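# Find the slack control line and latch its clutch open

## Task

Five control lines run into the grey console, and inside it one of them has become detached, so it carries no tension. Its appearance gives nothing away, but handling the lines can reveal it. Identify that line and raise its red lever until its clutch is fully open and stays open without support. The task fails if any other line's lever is raised to, or close to, its opening point, even briefly as a probe, or if any other line is drawn into the console. A result that holds only while the robot is still pressing or gripping does not count. At the end, release everything and move the gripper away. Nothing may be pushed or knocked off the table.

## Robot and tools

Robot: a single six-joint arm (uf850) with one two-finger parallel gripper. Joint ranges in rad, base outward: waist -6.283 to 6.283, shoulder -2.304 to 2.304, elbow -4.224 to 0.061, forearm roll -6.283 to 6.283, wrist pitch -2.164 to 2.164, wrist roll -6.283 to 6.283. The elbow cannot quite straighten fully.

Frames: every pose uses the scene frame. Its origin sits on the table top under the arm's base, +z is up, and +y is to the left for someone facing along +x. The base itself may be slightly tilted. In the gripper's own frame the fingers extend along +z and close along y. end_effector_position is the pinch point, midway between the finger pads when closed, about 2 cm short of the fingertips. Closing pushes the tips roughly 10 mm further along +z.

execute_actions(actions): actions is a list of actions. Each action is a table of 1 to 15 rows, and each row covers one control step of 1/30 s. An action always lasts 15 steps (0.5 s), and a shorter table repeats its final row. A row has 8 numbers: x, y, z, an absolute position in metres in the scene frame; qw, qx, qy, qz, an absolute orientation quaternion with w first; and opening, from -1 (closed) to +1 (fully open, 0.084 m). Put the intended quaternion in every row, because the reported one drifts. An action is rejected when its target lies over 0.6 m from the gripper's position at that action's start, measured along any of the gripper's current axes. If any action is malformed, or the first fails that test against the last reported state, the entire call is rejected and nothing moves. An empty list only returns state and images.

Controller behaviour: each step, the commanded pose is limited to at most 70 mm and 16 degrees away from the measured pose. Joints then follow by damped inverse kinematics, favouring position over orientation. After an action the arm continues only to the last limited pose, so a distant goal needs several actions.

move(target, speed, blocking): target is one row of 8 numbers, the same absolute pose plus opening as above; the opening is applied when the move begins. The gripper travels a straight path toward it. speed is the path's top speed in m/s, 0.002 to 0.5 (default 0.25); rotation is capped at twice that value in rad/s. Paths last 0.5 to 10 s and are cut off at 10 s. The path ignores obstacles, the gripper trails and can deviate, and it may exceed speed, especially near full reach. Faster contact strikes harder, and aiming past a contact point presses harder. The result adds a move: line: done (settled near target) or e.g. off_target, moving, held, fault, plus limits: paced means the sent pose was clipped, held means a check blocked some steps, after which the arm may jump quickly. The distance to target is given. With blocking=false the result returns after 0.5 s while motion continues; further moves or execute_actions are refused until a result shows the end, so use wait(0) or stop.

wait(seconds): 0 to 10; the arm keeps its last command and any running move continues, returning early if it finishes. stop(): brakes a running move; it needs room, more at speed; fingers keep moving. zoom_image(camera, region): camera is cam_high or cam_wrist; region is [x0, y0, x1, y1] in pixels of that camera's latest image, top-left origin, no bigger than 504 by 504. read_manual(section): returns URDF licence text ("licences"); no motion. finished_scene(scene): ends the current scene by its number; irreversible; reports success.

Cameras: cam_high is fixed, cam_wrist rides on the hand; both 896x504. Calibration lines give K, distortion and T_world_to_cam; real poses may differ by a few degrees and millimetres.

Results: a state line with gripper position (m), quaternion, and linear/angular velocities; the reported position can be off, more at long reach. "pose unreachable" means the clearance check altered or blocked the command (a mount under the base counts as arm). "Hand target" is the pose currently being driven toward. grip_measured is the finger opening on the command scale; to hold something, command an opening clearly below it (lower squeezes harder, about 24 N per pad). Step readings list positions at some steps, with HELD where a row was held back. Joint torques are whole drive outputs with offsets and noise, nonzero even in free air.

Faults: load limits in N m are waist 56.4, shoulder 56.4, elbow 47, forearm roll 25.3, wrist pitch 17.8, wrist roll 17.8, held loads included. Reaching one stops the arm, backs that joint off, holds 10 s and drops the rest of the call. Sustained loads heat motors: MOTOR HOT appears from 65 °C, and at 80 °C an OVER-TEMPERATURE FAULT brakes the arm until it cools.

Care: approach lines and levers slowly and gently, and test lines by light handling rather than by lifting levers. Never raise a wrong lever near its open point, never let another line get pulled into the console, avoid hard hits, pushes and drops, and leave the correct lever latched open on its own before releasing and backing away.

Each tool is called as name([rows], argument=value, ...), one row to a line, values as JSON.

## Session

execute_actions(actions=[])

Scene clock: 0.00 s.
end_effector_position=(+0.7374, -0.3363, +0.1116) grip_measured=+1.00 end_effector_quat_wxyz=(-0.412, +0.687, -0.599, +0.018) end_effector_velocity=(+0.001, -0.000, +0.000) end_effector_angular_velocity=(-0.002, -0.001, +0.000)
Joint positions: [-0.596 -0.882 -1.552  1.716 -1.429 -0.777  0.084]
Joint velocities: [ 0.001  0.001 -0.001  0.001  0.001  0.    -0.   ]
Joint torques (N m, as the arm reports them, + toward a larger angle): no reading
Hand target: +0.737, -0.336, +0.112; -0.412, +0.687, -0.599, +0.018

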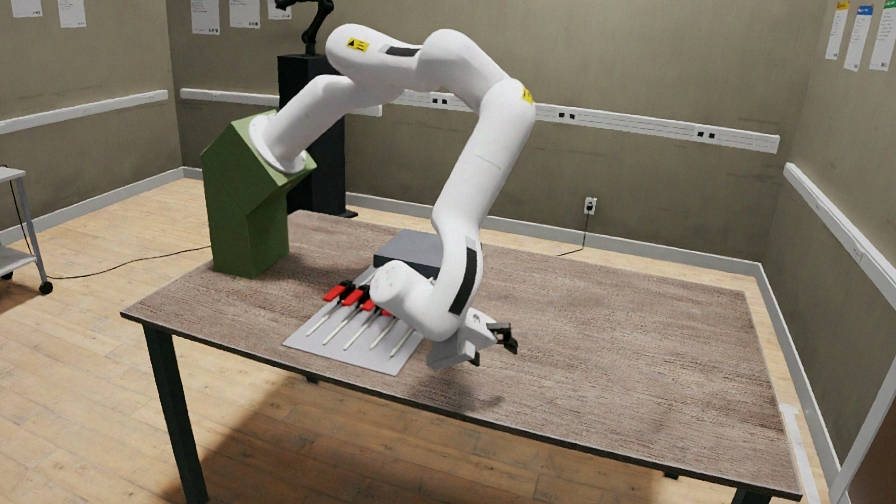

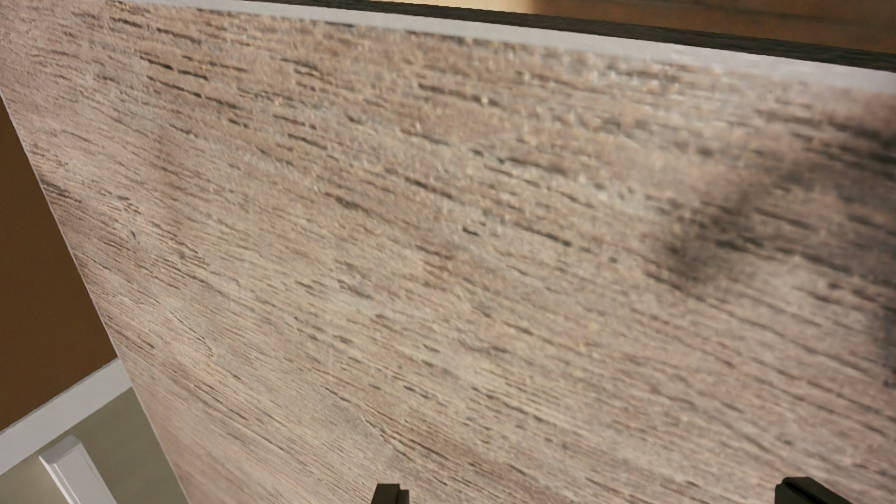

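move(target=[0.36,-0.22,0.3,0,1,0,0,1])

Scene clock: 8.17 s.
end_effector_position=(+0.3602, -0.2191, +0.2992) grip_measured=+1.00 end_effector_quat_wxyz=(+0.001, +1.000, -0.001, +0.001) end_effector_velocity=(-0.001, +0.000, +0.001) end_effector_angular_velocity=(-0.007, -0.007, +0.003)
Joint positions: [-0.933 -0.049 -0.272  1.782 -0.786 -2.796  0.084]
Joint velocities: [-0.007  0.002  0.009  0.013 -0.007 -0.021  0.   ]
Joint torques (N m, as the arm reports them, + toward a larger angle): [-8.65 21.55 -3.66  0.95 -0.64  0.59]
Hand target: +0.360, -0.219, +0.299; +0.002, +1.000, -0.001, +0.001
Off the commanded pose: 0.001 m, 0 deg.
move: done
camera_calibration (this result's frames):
cam_wrist: T_world_to_cam=[[-0.0199234, -0.999792, 0.00435966, -0.182134], [-0.999796, 0.0199092, -0.00327273, 0.431714], [0.00318526, -0.00442398, -0.999985, 0.4309], [0, 0, 0, 1]] pos_world=[0.426625, -0.188785, 0.433101]

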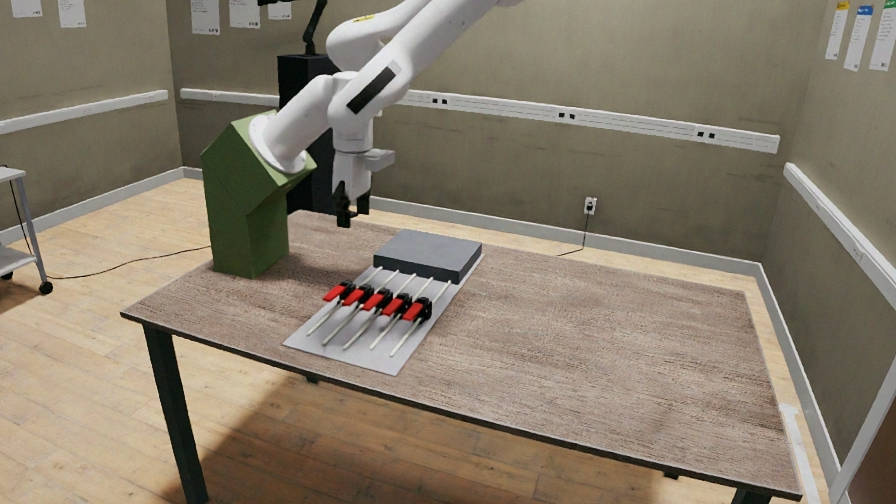

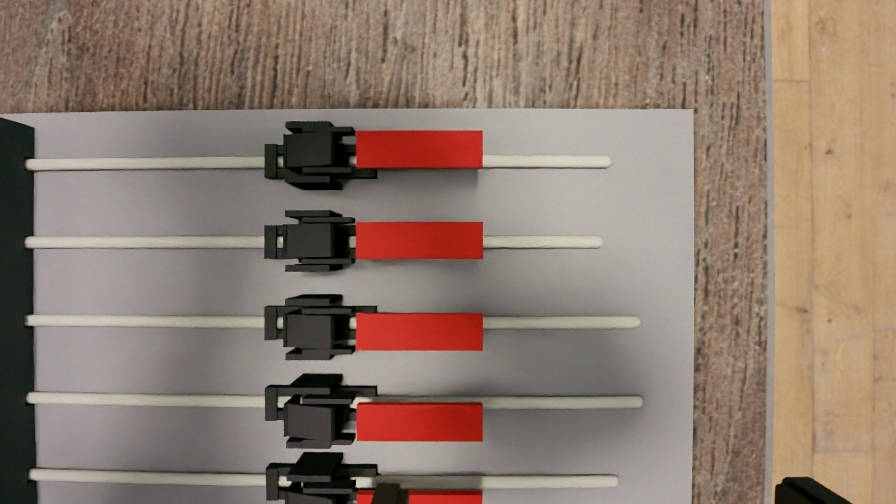

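zoom_image(camera="cam_high", region=[270,220,500,380])

move(target=[0.487,0.0,0.09,0,0.7071,-0.7071,0,-0.2])

Region (270, 220, 500, 380) of cam_high's 896x504 image, scaled by 2.191, with more detail than that image has; it fills the top 351 rows of this view, and the rest is white.

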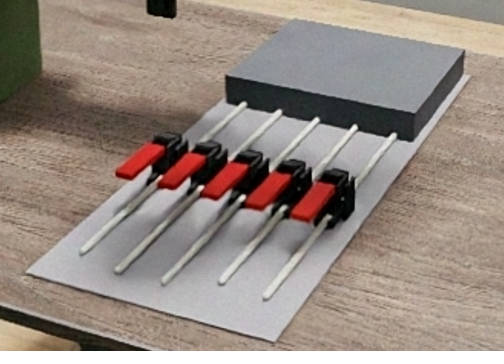

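Scene clock: 18.80 s.
end_effector_position=(+0.4868, -0.0014, +0.0902) grip_measured=-0.22 end_effector_quat_wxyz=(+0.001, +0.708, -0.707, +0.000) end_effector_velocity=(-0.000, +0.001, -0.001) end_effector_angular_velocity=(-0.002, +0.003, -0.010)
Joint positions: [ 0.15  -0.341 -0.517  3.046 -0.676 -1.494  0.035]
Joint velocities: [ 0.003 -0.004 -0.004  0.007  0.003  0.006 -0.   ]
Joint torques (N m, as the arm reports them, + toward a larger angle): [-2.21 30.39  3.91  0.91 -0.72  0.63]
Hand target: +0.487, -0.001, +0.090; +0.001, +0.707, -0.707, +0.000
Off the commanded pose: 0.001 m, 0 deg.
move: done
camera_calibration (this result's frames):
cam_wrist: T_world_to_cam=[[-0.999845, 0.0173992, 0.00264535, 0.517512], [0.0173916, 0.999845, -0.00289536, 0.059478], [-0.00269532, -0.0028489, -0.999992, 0.225311], [0, 0, 0, 1]] pos_world=[0.517004, -0.0678312, 0.224112]

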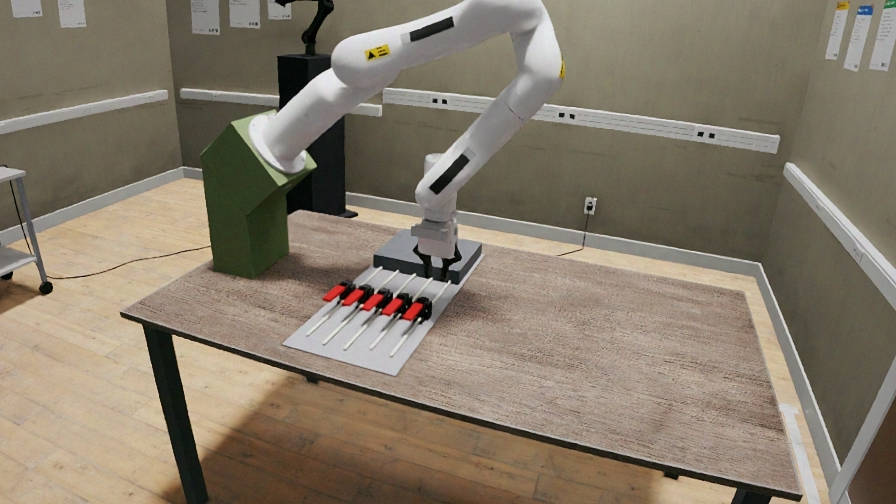

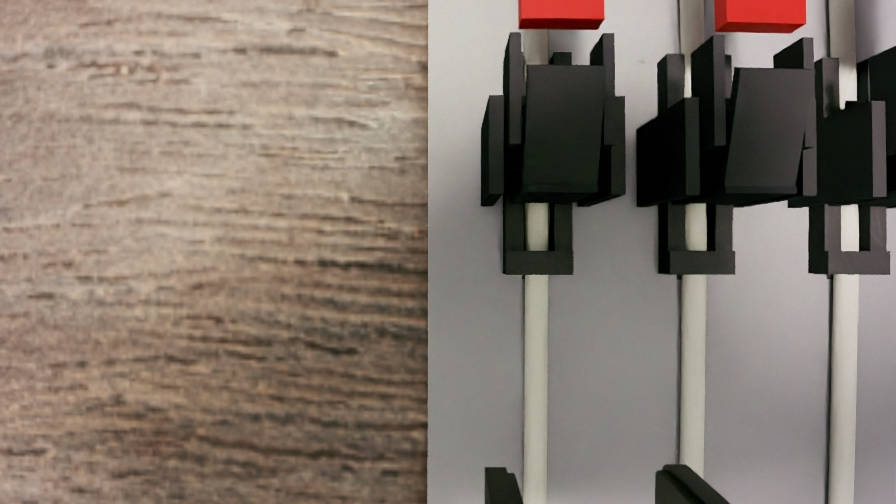

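move(target=[0.487,0.0,0.036,0,0.7071,-0.7071,0,-0.2], speed=0.08)

move(target=[0.487,0.0,0.036,0,0.7071,-0.7071,0,-1])

move(target=[0.487,-0.015,0.046,0,0.7071,-0.7071,0,-1], speed=0.03)

Scene clock: 25.50 s.
end_effector_position=(+0.4871, -0.0001, +0.0362) grip_measured=-0.22 end_effector_quat_wxyz=(+0.000, +0.707, -0.707, +0.000) end_effector_velocity=(-0.001, -0.000, -0.001) end_effector_angular_velocity=(-0.000, +0.001, -0.001)
Joint positions: [ 0.162 -0.504 -0.636  3.062 -0.721 -1.501  0.035]
Joint velocities: [ 0.    -0.005 -0.003  0.001 -0.002 -0.    -0.   ]
Joint torques (N m, as the arm reports them, + toward a larger angle): [-2.99 30.07  4.77  1.26 -0.68  0.56]
Hand target: +0.487, -0.000, +0.036; +0.000, +0.707, -0.707, +0.000
Off the commanded pose: 0.000 m, 0 deg.
move: done
camera_calibration (this result's frames):
cam_wrist: T_world_to_cam=[[-0.999828, 0.0184914, 0.00160208, 0.517958], [0.0184884, 0.999827, -0.00189005, 0.0574447], [-0.00163675, -0.0018601, -0.999997, 0.17082], [0, 0, 0, 1]] pos_world=[0.517086, -0.0666948, 0.170098]

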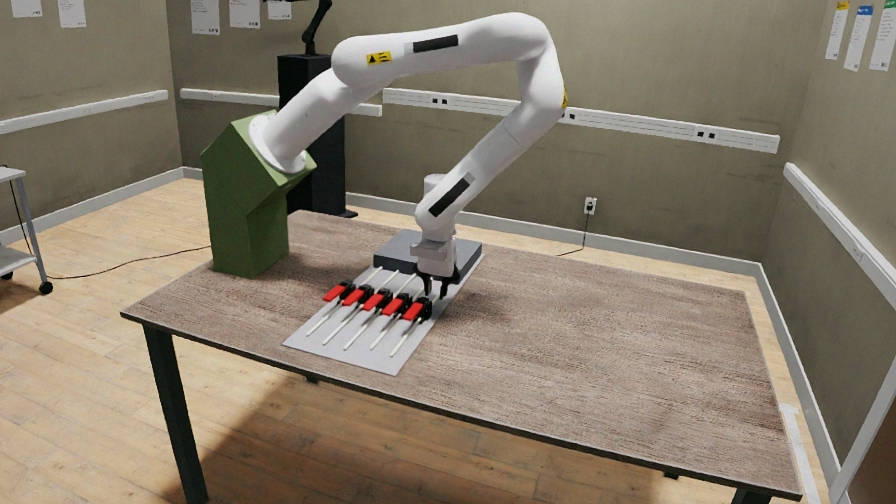

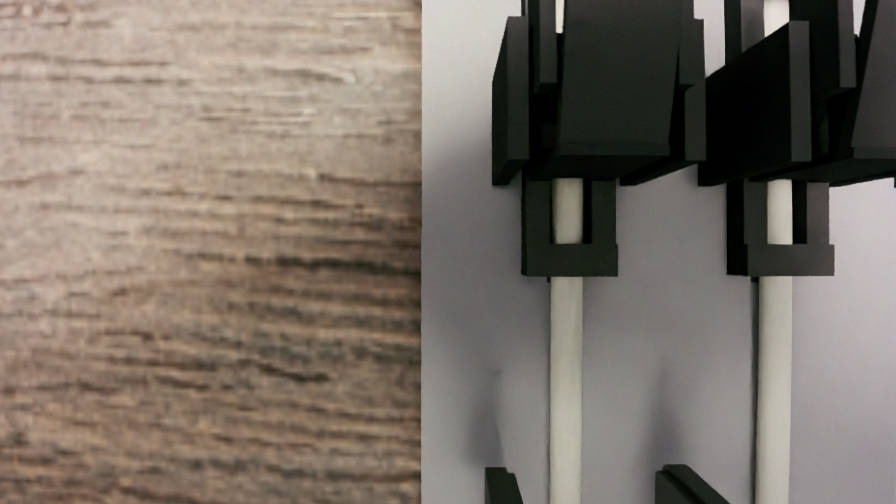

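Scene clock: 26.20 s.
end_effector_position=(+0.4870, -0.0000, +0.0360) grip_measured=-1.00 end_effector_quat_wxyz=(+0.000, +0.707, -0.707, +0.000) end_effector_velocity=(-0.001, -0.000, +0.000) end_effector_angular_velocity=(-0.000, +0.001, -0.000)
Joint positions: [ 0.162 -0.504 -0.637  3.062 -0.721 -1.501  0.   ]
Joint velocities: [-0.    -0.     0.001  0.    -0.    -0.     0.   ]
Joint torques (N m, as the arm reports them, + toward a larger angle): [-2.03 30.68  4.8   1.19 -0.74  0.64]
Hand target: +0.487, -0.000, +0.036; +0.000, +0.707, -0.707, +0.000
Off the commanded pose: 0.000 m, 0 deg.
move: done
camera_calibration (this result's frames):
cam_wrist: T_world_to_cam=[[-0.999826, 0.0185696, 0.00165053, 0.517885], [0.0185666, 0.999826, -0.00177288, 0.0572909], [-0.00168317, -0.00174193, -0.999997, 0.170611], [0, 0, 0, 1]] pos_world=[0.517019, -0.0666006, 0.169858]

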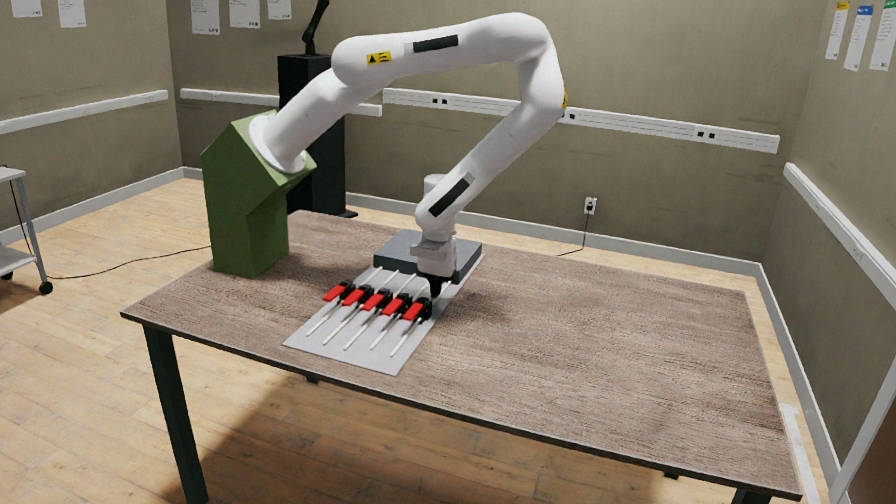

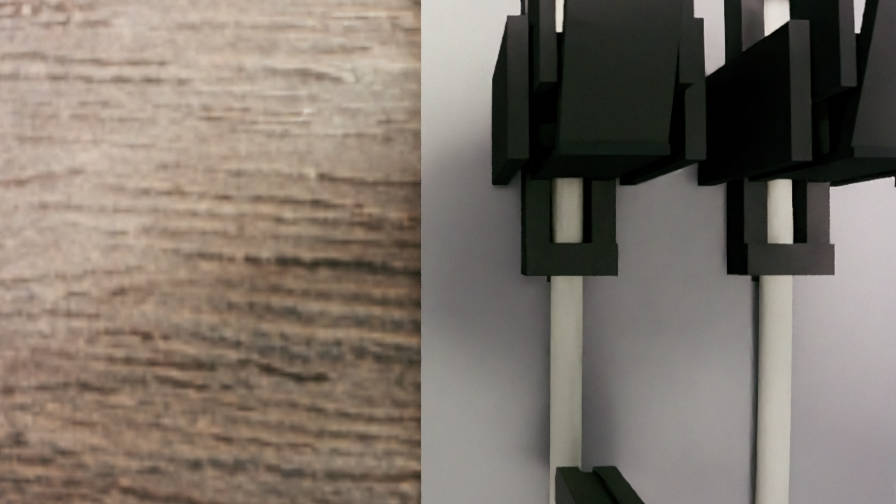

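Scene clock: 27.13 s.
end_effector_position=(+0.4870, -0.0148, +0.0459) grip_measured=-1.00 end_effector_quat_wxyz=(-0.000, +0.707, -0.707, -0.000) end_effector_velocity=(-0.000, -0.001, +0.001) end_effector_angular_velocity=(+0.001, -0.000, +0.000)
Joint positions: [ 0.122 -0.479 -0.616  3.016 -0.716 -1.492  0.   ]
Joint velocities: [-0.004  0.002  0.002 -0.005 -0.     0.002  0.   ]
Joint torques (N m, as the arm reports them, + toward a larger angle): [-4.06 31.15  4.32  0.66 -0.4   0.68]
Hand target: +0.487, -0.015, +0.046; -0.000, +0.707, -0.707, -0.000
Off the commanded pose: 0.000 m, 0 deg.
move: done
camera_calibration (this result's frames):
cam_wrist: T_world_to_cam=[[-0.999826, 0.0185909, 0.00163833, 0.518113], [0.0185881, 0.999826, -0.00174413, 0.0720809], [-0.00167047, -0.00171337, -0.999997, 0.180487], [0, 0, 0, 1]] pos_world=[0.516984, -0.0813912, 0.179763]

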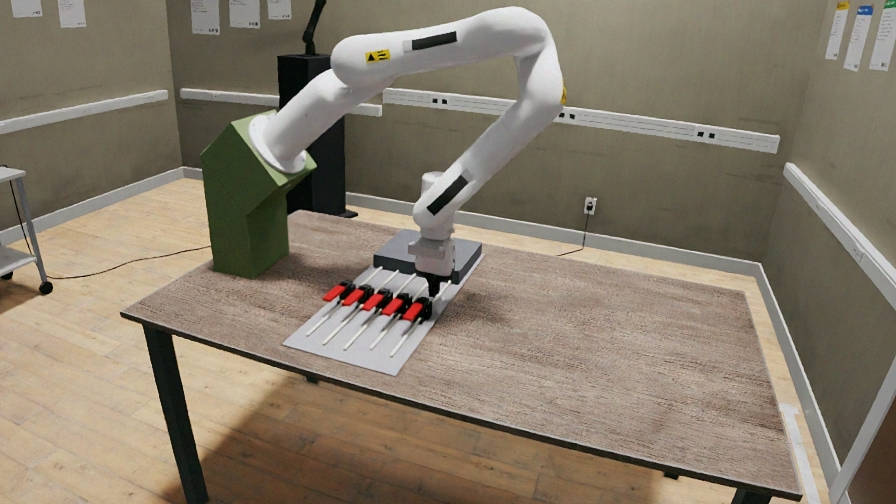

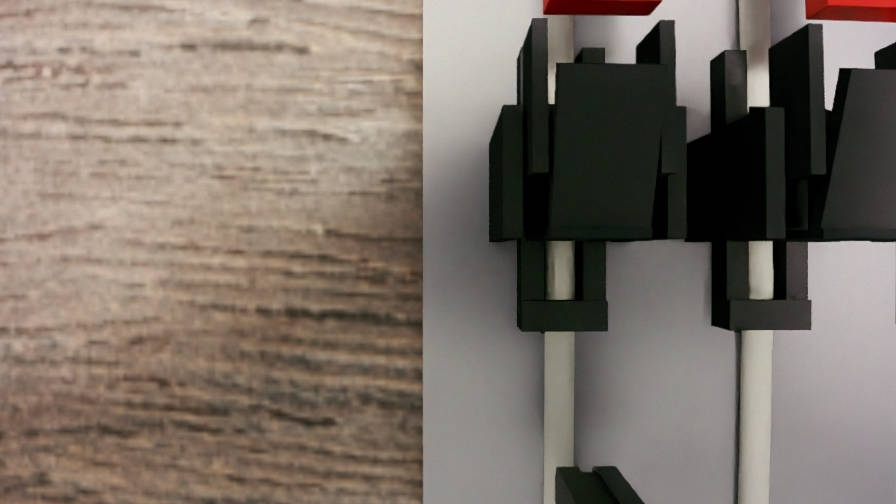

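execute_actions([
  [[0.486,0,0.042,0,0.7071,-0.7071,0,-0.4]],
  [[0.486,0,0.033,0,0.7071,-0.7071,0,-0.4]],
  [[0.486,0,0.026,0,0.7071,-0.7071,0,-0.4]],
  [[0.486,0,0.026,0,0.7071,-0.7071,0,-1]],
  [[0.486,0,0.026,0,0.7071,-0.7071,0,-1]],
])

move(target=[0.486,0.0,0.046,0,0.7071,-0.7071,0,-1], speed=0.03)

Scene clock: 33.60 s.
end_effector_position=(+0.4860, -0.0000, +0.0260) grip_measured=-0.84 end_effector_quat_wxyz=(+0.000, +0.707, -0.707, +0.000) end_effector_velocity=(+0.002, +0.001, -0.000) end_effector_angular_velocity=(+0.002, -0.004, +0.002)
Joint positions: [ 0.163 -0.534 -0.658  3.064 -0.729 -1.502  0.007]
Joint velocities: [ 0.001  0.001 -0.002 -0.001 -0.001 -0.     0.   ]
Joint torques (N m, as the arm reports them, + toward a larger angle): [-1.78 30.7   4.92  1.28 -0.41  0.57]
Hand target: +0.486, +0.000, +0.026; +0.000, +0.707, -0.707, +0.000
Off the commanded pose: 0.000 m, 0 deg.
Step readings (end_effector_position; steps 1 to 15: 1st action; 16 to 30: 2nd action; 31 to 45: 3rd action; 46 to 60: 4th action; 61 to 75: 5th action):
0: (+0.4870, -0.0149, +0.0460)
1: (+0.4870, -0.0149, +0.0460)
2: (+0.4870, -0.0143, +0.0458)
4: (+0.4866, -0.0086, +0.0444)
8: (+0.4860, -0.0017, +0.0426)
15: (+0.4860, -0.0002, +0.0420)
16: (+0.4860, -0.0002, +0.0420)
17: (+0.4861, -0.0002, +0.0414)
19: (+0.4861, -0.0001, +0.0379)
23: (+0.4859, -0.0000, +0.0341)
30: (+0.4860, -0.0000, +0.0331)
31: (+0.4860, -0.0000, +0.0331)
32: (+0.4861, -0.0000, +0.0325)
34: (+0.4860, -0.0000, +0.0298)
38: (+0.4859, -0.0000, +0.0269)
45: (+0.4860, -0.0000, +0.0261)
46: (+0.4860, -0.0000, +0.0261)
47: (+0.4860, -0.0000, +0.0260)
49: (+0.4862, -0.0000, +0.0260)
53: (+0.4862, -0.0000, +0.0260)
60: (+0.4860, -0.0000, +0.0260)
61: (+0.4860, -0.0000, +0.0260)
62: (+0.4860, -0.0000, +0.0260)
64: (+0.4860, -0.0000, +0.0260)
68: (+0.4860, -0.0000, +0.0260)
75: end_effector_position above
camera_calibration (this result's frames):
cam_wrist: T_world_to_cam=[[-0.999826, 0.018578, 0.00164633, 0.516902], [0.0185751, 0.999826, -0.00177618, 0.0572881], [-0.00167904, -0.00174529, -0.999997, 0.160602], [0, 0, 0, 1]] pos_world=[0.516018, -0.0666009, 0.159852]

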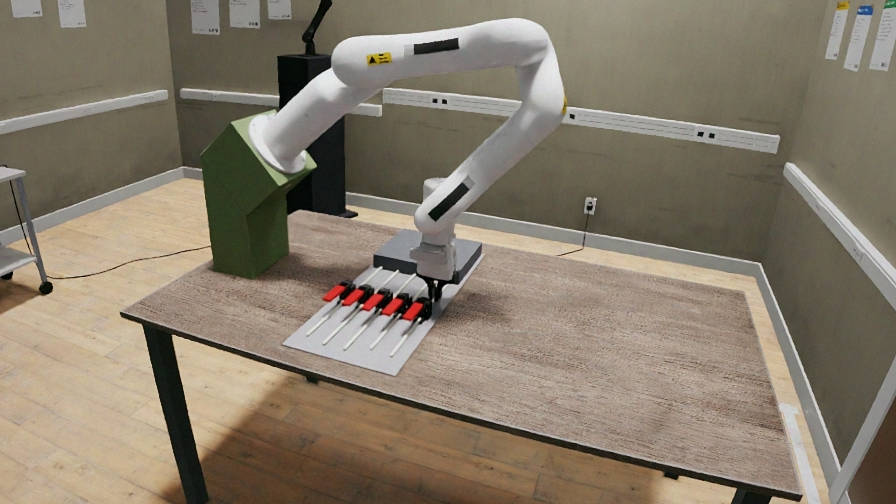

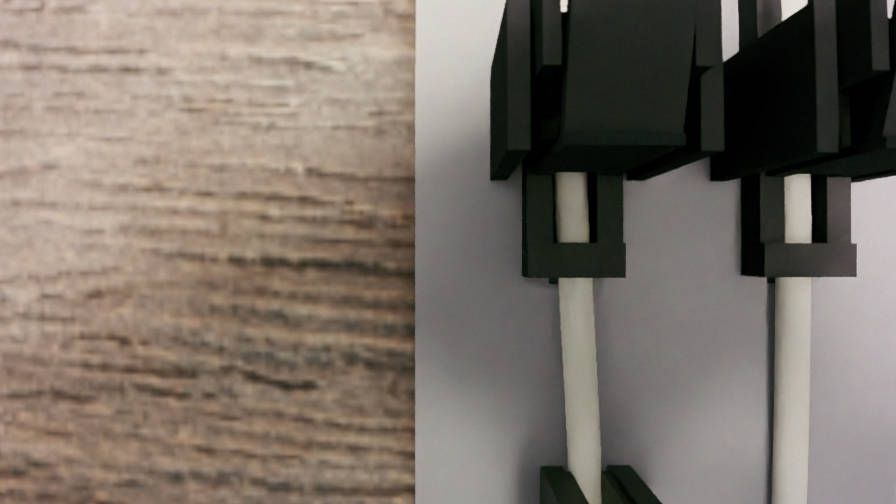

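Scene clock: 34.63 s.
end_effector_position=(+0.4857, +0.0005, +0.0459) grip_measured=-1.00 end_effector_quat_wxyz=(-0.000, +0.707, -0.707, -0.000) end_effector_velocity=(+0.001, -0.003, +0.001) end_effector_angular_velocity=(-0.005, -0.001, -0.005)
Joint positions: [ 0.161 -0.477 -0.612  3.06  -0.718 -1.5    0.   ]
Joint velocities: [-0.005  0.004  0.002  0.002  0.001  0.     0.   ]
Joint torques (N m, as the arm reports them, + toward a larger angle): [-1.13 31.07  4.26  1.19 -0.68  0.59]
Hand target: +0.486, +0.000, +0.046; -0.000, +0.707, -0.707, -0.000
Off the commanded pose: 0.001 m, 0 deg.
move: done
camera_calibration (this result's frames):
cam_wrist: T_world_to_cam=[[-0.999838, 0.0178585, 0.0021088, 0.516577], [0.0178564, 0.99984, -0.000992512, 0.0571824], [-0.00212619, -0.000954696, -0.999997, 0.180731], [0, 0, 0, 1]] pos_world=[0.515857, -0.066226, 0.179698]

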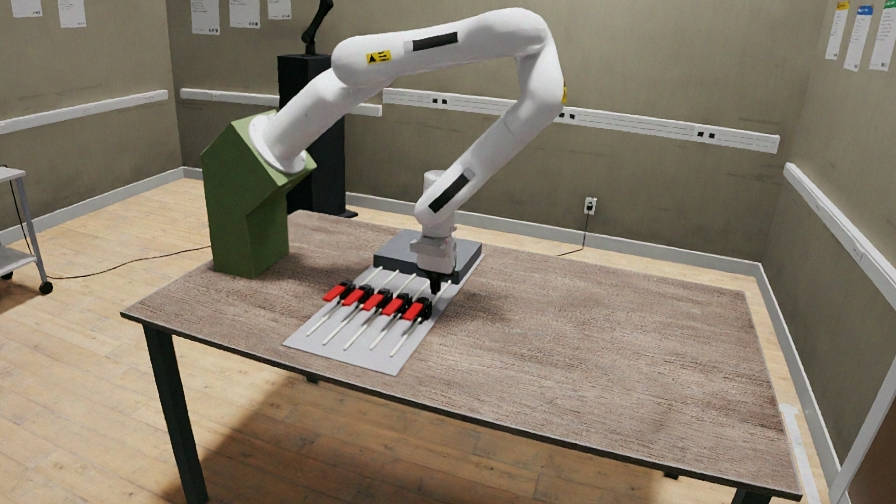

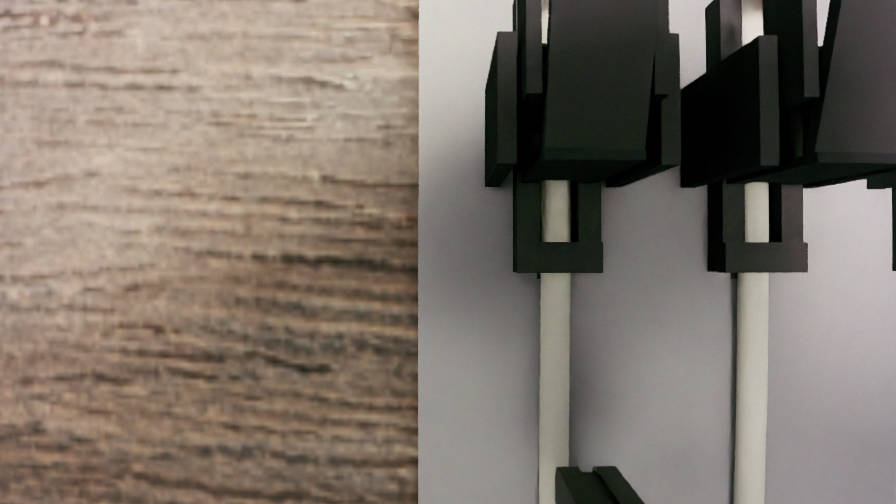

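execute_actions([
  [[0.44,0,0.05,0,0.7071,-0.7071,0,-1]],
  [[0.405,0,0.05,0,0.7071,-0.7071,0,-1]],
  [[0.405,0,0.027,0,0.7071,-0.7071,0,-1]],
  [[0.42,0,0.027,0,0.7071,-0.7071,0,-1]],
  [[0.43,0,0.027,0,0.7071,-0.7071,0,-1]],
  [[0.44,0,0.027,0,0.7071,-0.7071,0,-1]],
  [[0.41,0,0.027,0,0.7071,-0.7071,0,-1]],
  [[0.39,0,0.027,0,0.7071,-0.7071,0,-1]],
  [[0.38,0,0.027,0,0.7071,-0.7071,0,-1]],
  [[0.37,0,0.027,0,0.7071,-0.7071,0,-1]],
  [[0.4,0,0.027,0,0.7071,-0.7071,0,-1]],
  [[0.4,0,0.055,0,0.7071,-0.7071,0,-1]],
  [[0.35,0,0.08,0,0.7071,-0.7071,0,-1]],
  [[0.33,0,0.12,0,0.7071,-0.7071,0,-1]],
])

Scene clock: 49.43 s.
end_effector_position=(+0.3303, +0.0001, +0.1192) grip_measured=-1.00 end_effector_quat_wxyz=(-0.000, +0.707, -0.707, +0.000) end_effector_velocity=(-0.002, -0.000, +0.008) end_effector_angular_velocity=(+0.000, -0.000, -0.000)
Joint positions: [ 0.15  -0.576 -0.271  3.075 -1.157 -1.541  0.   ]
Joint velocities: [-0.004  0.016  0.02  -0.004 -0.004 -0.001  0.   ]
Joint torques (N m, as the arm reports them, + toward a larger angle): [-2.28 23.85 10.01  1.3  -0.79  0.72]
Hand target: +0.330, +0.000, +0.120; +0.000, +0.707, -0.707, +0.000
Off the commanded pose: 0.001 m, 0 deg.
Step readings (end_effector_position; steps 1 to 15: 1st action; 16 to 30: 2nd action; 31 to 45: 3rd action; 46 to 60: 4th action; 61 to 75: 5th action; 76 to 90: 6th action; 91 to 105: 7th action; 106 to 120: 8th action; 121 to 135: 9th action; 136 to 150: 10th action; 151 to 165: 11th action; 166 to 180: 12th action; 181 to 195: 13th action):
0: (+0.4860, +0.0000, +0.0460)
1: (+0.4860, +0.0000, +0.0460)
2: (+0.4853, +0.0001, +0.0461)
4: (+0.4734, +0.0001, +0.0472)
8: (+0.4455, -0.0001, +0.0504)
15: (+0.4408, -0.0000, +0.0501)
16: (+0.4407, -0.0000, +0.0501)
17: (+0.4400, +0.0000, +0.0500)
19: (+0.4298, +0.0000, +0.0501)
23: (+0.4090, -0.0000, +0.0510)
30: (+0.4057, -0.0000, +0.0501)
31: (+0.4056, -0.0000, +0.0501)
32: (+0.4055, -0.0000, +0.0492)
34: (+0.4053, -0.0000, +0.0414)
38: (+0.4049, +0.0000, +0.0306)
45: (+0.4050, -0.0000, +0.0273)
46: (+0.4050, -0.0000, +0.0273)
47: (+0.4055, -0.0000, +0.0272)
49: (+0.4112, -0.0000, +0.0272)
53: (+0.4187, +0.0000, +0.0270)
60: (+0.4197, -0.0000, +0.0270)
61: (+0.4198, -0.0000, +0.0270)
62: (+0.4202, -0.0000, +0.0270)
64: (+0.4243, -0.0000, +0.0270)
68: (+0.4288, -0.0000, +0.0270)
75: (+0.4297, -0.0000, +0.0270)
76: (+0.4297, -0.0000, +0.0270)
77: (+0.4302, -0.0000, +0.0270)
79: (+0.4341, -0.0000, +0.0271)
83: (+0.4383, -0.0001, +0.0271)
90: (+0.4395, -0.0000, +0.0271)
91: (+0.4395, -0.0000, +0.0270)
92: (+0.4391, -0.0000, +0.0270)
94: (+0.4308, +0.0001, +0.0270)
98: (+0.4143, +0.0000, +0.0275)
105: (+0.4108, +0.0000, +0.0270)
106: (+0.4106, +0.0000, +0.0270)
107: (+0.4100, +0.0000, +0.0270)
109: (+0.4027, +0.0000, +0.0270)
113: (+0.3920, -0.0000, +0.0274)
120: (+0.3904, +0.0000, +0.0270)
121: (+0.3903, +0.0000, +0.0270)
122: (+0.3899, +0.0000, +0.0270)
124: (+0.3858, +0.0000, +0.0270)
128: (+0.3810, -0.0000, +0.0271)
135: (+0.3802, +0.0000, +0.0270)
136: (+0.3801, +0.0000, +0.0270)
137: (+0.3798, +0.0000, +0.0270)
139: (+0.3757, +0.0000, +0.0270)
143: (+0.3709, -0.0000, +0.0271)
150: (+0.3702, +0.0000, +0.0270)
151: (+0.3702, +0.0000, +0.0270)
152: (+0.3706, -0.0000, +0.0270)
154: (+0.3795, -0.0000, +0.0272)
158: (+0.3971, -0.0000, +0.0270)
165: (+0.3995, -0.0000, +0.0270)
166: (+0.3995, -0.0000, +0.0270)
167: (+0.3996, +0.0000, +0.0280)
169: (+0.3995, +0.0000, +0.0369)
173: (+0.3994, +0.0000, +0.0502)
180: (+0.3999, +0.0000, +0.0545)
181: (+0.3999, +0.0000, +0.0547)
182: (+0.3993, +0.0001, +0.0552)
184: (+0.3874, +0.0001, +0.0612)
Lines left out of this list: 7.
camera_calibration (this result's frames):
cam_wrist: T_world_to_cam=[[-0.999829, 0.0184239, 0.00137851, 0.361131], [0.0184213, 0.999829, -0.00183893, 0.0603143], [-0.00141216, -0.00181322, -0.999997, 0.253474], [0, 0, 0, 1]] pos_world=[0.360316, -0.0664978, 0.253086]

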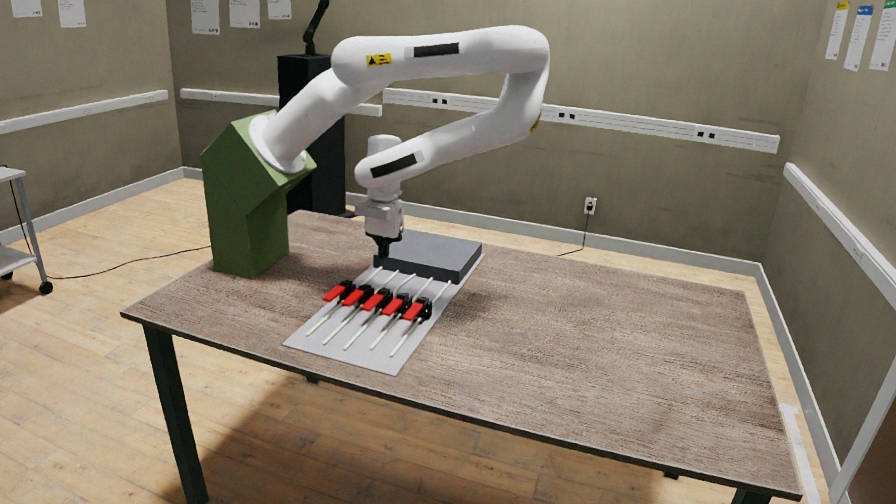

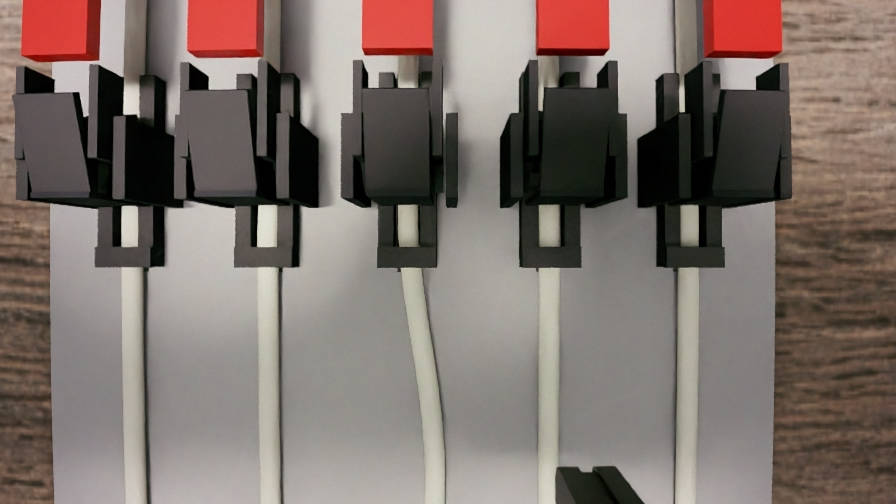

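move(target=[0.378,-0.195,0.11,0,0.7071,-0.7071,0,0.0])

move(target=[0.378,-0.195,0.06,0,0.7071,-0.7071,0,0.0], speed=0.08)

move(target=[0.378,-0.195,0.06,0,0.7071,-0.7071,0,-0.7])

move(target=[0.378,-0.185,0.095,0,0.7071,-0.7071,0,-0.7], speed=0.04)

zoom_image(camera="cam_high", region=[270,220,500,380])

Scene clock: 57.50 s.
end_effector_position=(+0.3776, -0.1942, +0.1102) grip_measured=-0.01 end_effector_quat_wxyz=(-0.000, +0.707, -0.707, -0.000) end_effector_velocity=(+0.003, -0.003, -0.001) end_effector_angular_velocity=(+0.005, -0.004, +0.001)
Joint positions: [-0.465 -0.561 -0.51   2.472 -0.892 -1.555  0.044]
Joint velocities: [-0.005 -0.002 -0.011 -0.016  0.003  0.01   0.   ]
Joint torques (N m, as the arm reports them, + toward a larger angle): [-10.45  26.19   3.88   1.49  -0.56   0.84]
Hand target: +0.378, -0.195, +0.110; -0.000, +0.707, -0.707, -0.000
Off the commanded pose: 0.001 m, 0 deg.
move: done
camera_calibration (this result's frames):
cam_wrist: T_world_to_cam=[[-0.999809, 0.0194764, 0.00169588, 0.412162], [0.019474, 0.999809, -0.00139226, 0.253197], [-0.00172267, -0.00135897, -0.999998, 0.244324], [0, 0, 0, 1]] pos_world=[0.407574, -0.260844, 0.243977]

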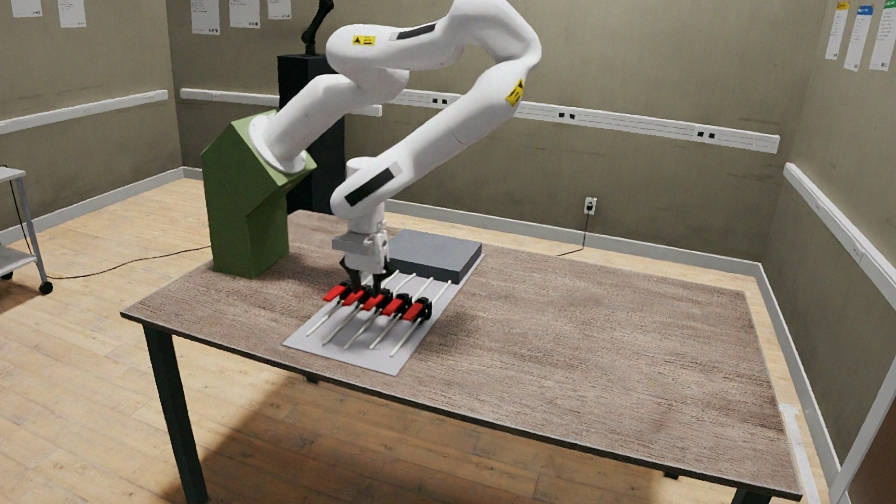

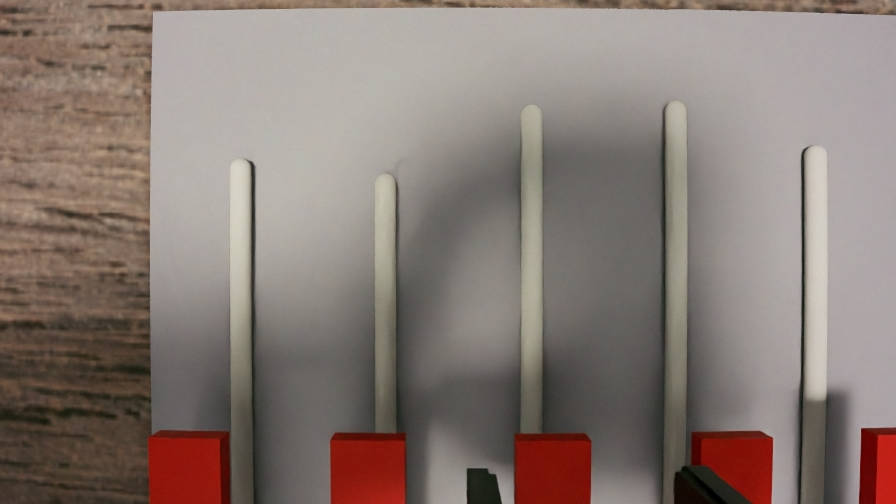

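Scene clock: 58.57 s.
end_effector_position=(+0.3780, -0.1951, +0.0602) grip_measured=-0.01 end_effector_quat_wxyz=(+0.000, +0.707, -0.707, +0.000) end_effector_velocity=(+0.000, +0.000, -0.002) end_effector_angular_velocity=(-0.001, -0.001, -0.000)
Joint positions: [-0.4   -0.69  -0.615  2.546 -0.914 -1.571  0.044]
Joint velocities: [ 0.002 -0.004 -0.003  0.003 -0.001 -0.     0.   ]
Joint torques (N m, as the arm reports them, + toward a larger angle): [-9.99 28.03  5.96  1.44 -0.73  0.62]
Hand target: +0.378, -0.195, +0.060; +0.000, +0.707, -0.707, +0.000
Off the commanded pose: 0.000 m, 0 deg.
move: done
camera_calibration (this result's frames):
cam_wrist: T_world_to_cam=[[-0.999827, 0.0185018, 0.00169193, 0.412487], [0.0184986, 0.999827, -0.00191481, 0.254501], [-0.00172707, -0.00188319, -0.999997, 0.19432], [0, 0, 0, 1]] pos_world=[0.408043, -0.261723, 0.194109]

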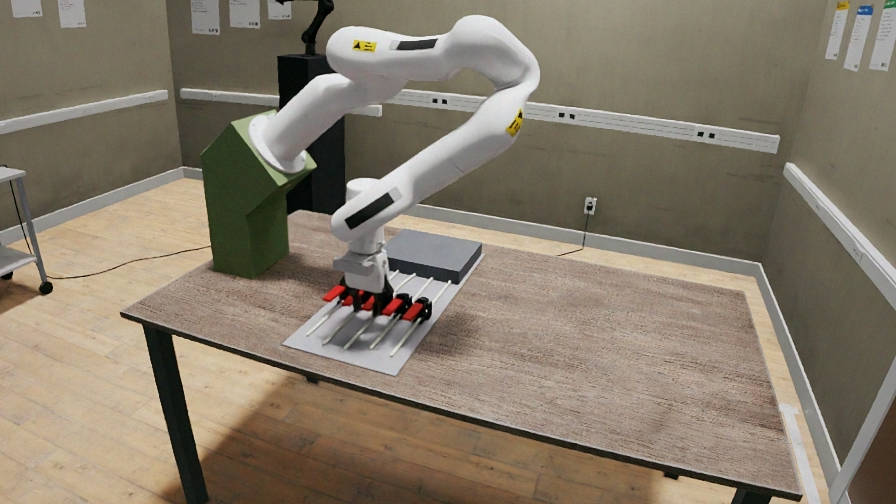

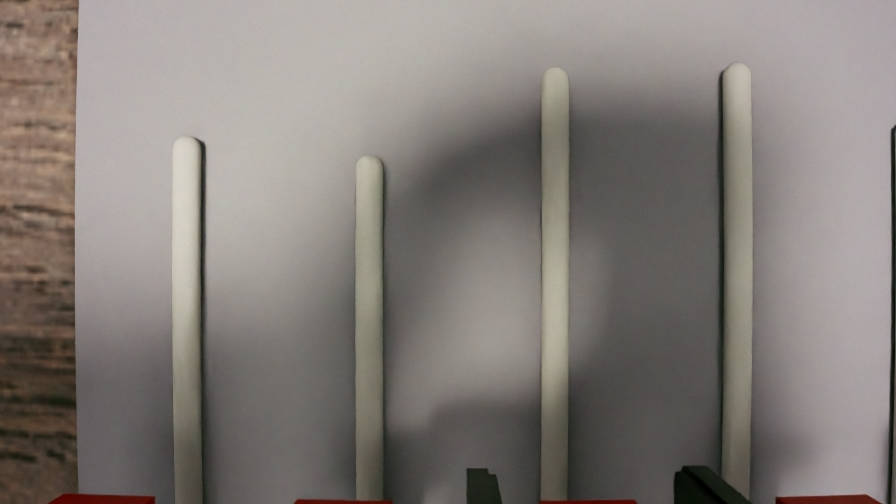

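Scene clock: 59.27 s.
end_effector_position=(+0.3789, -0.1952, +0.0600) grip_measured=-0.51 end_effector_quat_wxyz=(-0.001, +0.707, -0.707, +0.001) end_effector_velocity=(+0.000, -0.001, -0.000) end_effector_angular_velocity=(-0.002, +0.001, -0.000)
Joint positions: [-0.4   -0.691 -0.616  2.546 -0.916 -1.571  0.022]
Joint velocities: [ 0.001  0.    -0.001  0.002  0.002  0.    -0.   ]
Joint torques (N m, as the arm reports them, + toward a larger angle): [-12.08  18.52   8.9    2.28   2.68   0.26]
Hand target: +0.378, -0.195, +0.060; -0.000, +0.707, -0.707, +0.000
Off the commanded pose: 0.001 m, 0 deg.
move: done
camera_calibration (this result's frames):
cam_wrist: T_world_to_cam=[[-0.999833, 0.0182355, -0.000773969, 0.413433], [0.018237, 0.999832, -0.0019848, 0.254631], [0.000737645, -0.00199859, -0.999998, 0.193127], [0, 0, 0, 1]] pos_world=[0.408578, -0.261741, 0.193952]

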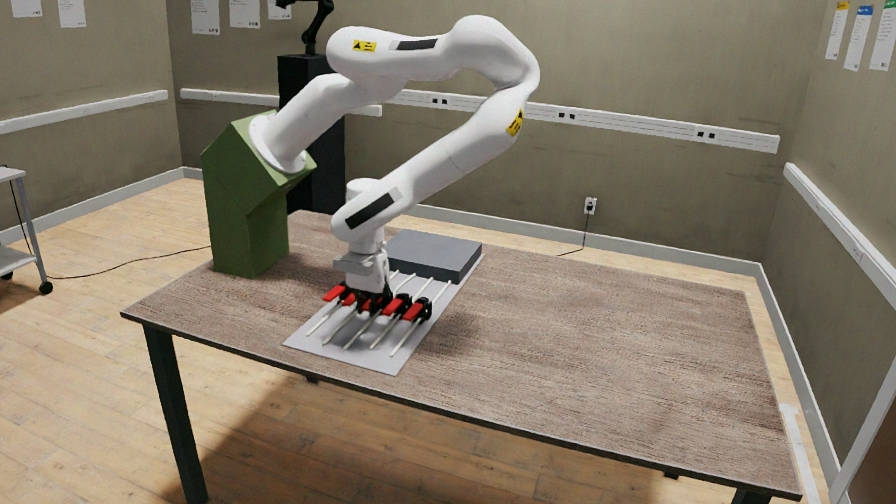

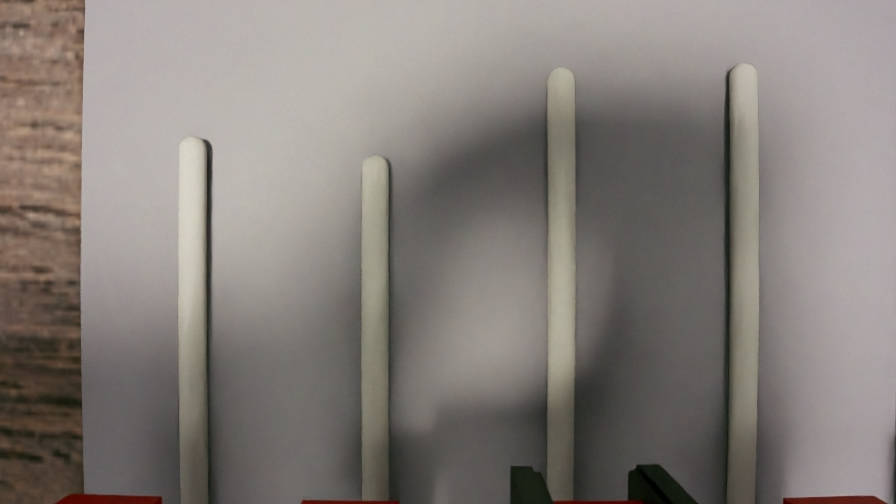

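Scene clock: 60.53 s.
end_effector_position=(+0.3786, -0.1838, +0.0947) grip_measured=-0.51 end_effector_quat_wxyz=(-0.002, +0.707, -0.707, +0.000) end_effector_velocity=(+0.000, -0.001, +0.003) end_effector_angular_velocity=(-0.003, -0.004, -0.004)
Joint positions: [-0.42  -0.595 -0.526  2.521 -0.912 -1.567  0.022]
Joint velocities: [-0.004  0.006  0.006  0.001 -0.003  0.001 -0.   ]
Joint torques (N m, as the arm reports them, + toward a larger angle): [-25.64  25.95   8.88   6.     3.44   0.32]
Hand target: +0.378, -0.185, +0.095; -0.000, +0.707, -0.707, +0.000
Off the commanded pose: 0.001 m, 0 deg.
move: done
camera_calibration (this result's frames):
cam_wrist: T_world_to_cam=[[-0.999846, 0.0174661, -0.00177094, 0.412926], [0.0174651, 0.999847, 0.000566435, 0.243422], [0.00178056, 0.000535418, -0.999998, 0.227919], [0, 0, 0, 1]] pos_world=[0.408205, -0.250719, 0.228512]

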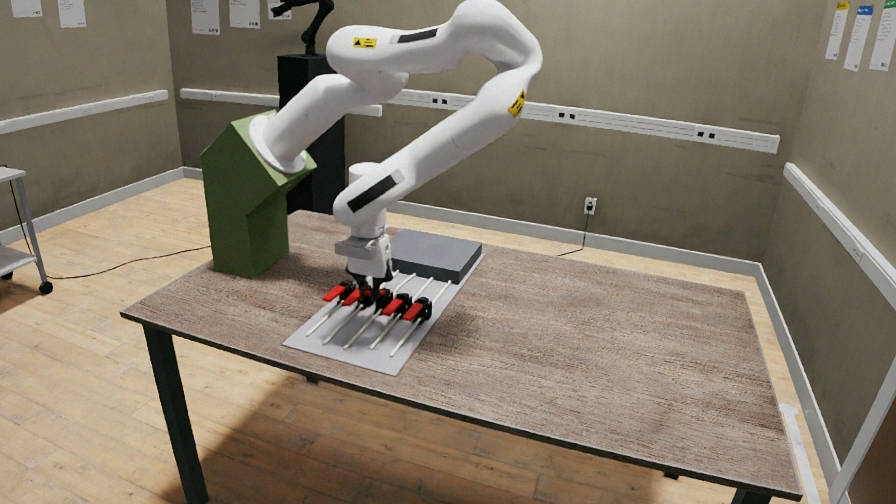

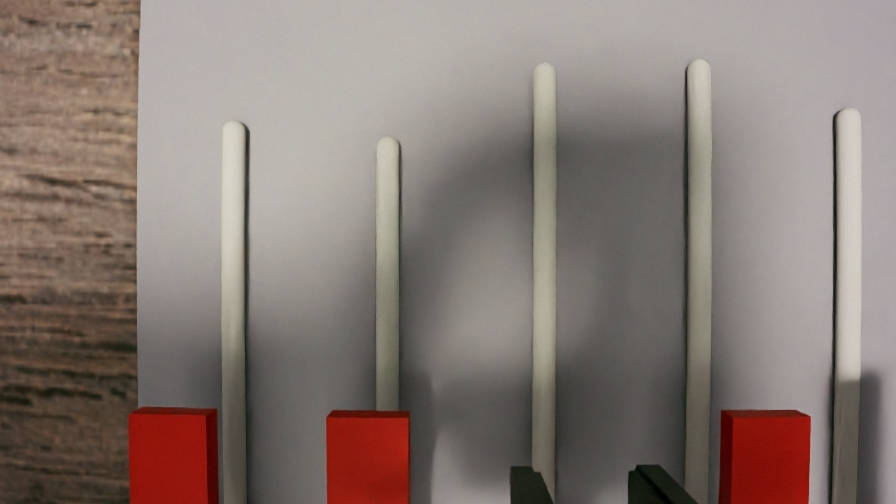

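Region (270, 220, 500, 380) of cam_high's 896x504 image, scaled by 2.191, with more detail than that image has; it fills the top 351 rows of this view, and the rest is white.

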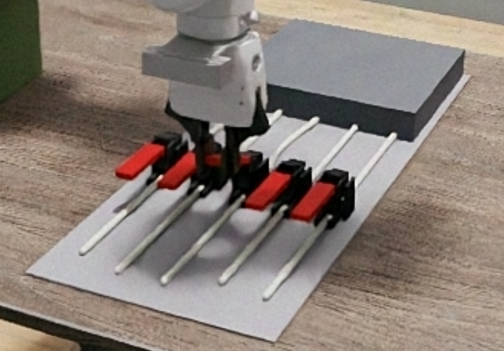

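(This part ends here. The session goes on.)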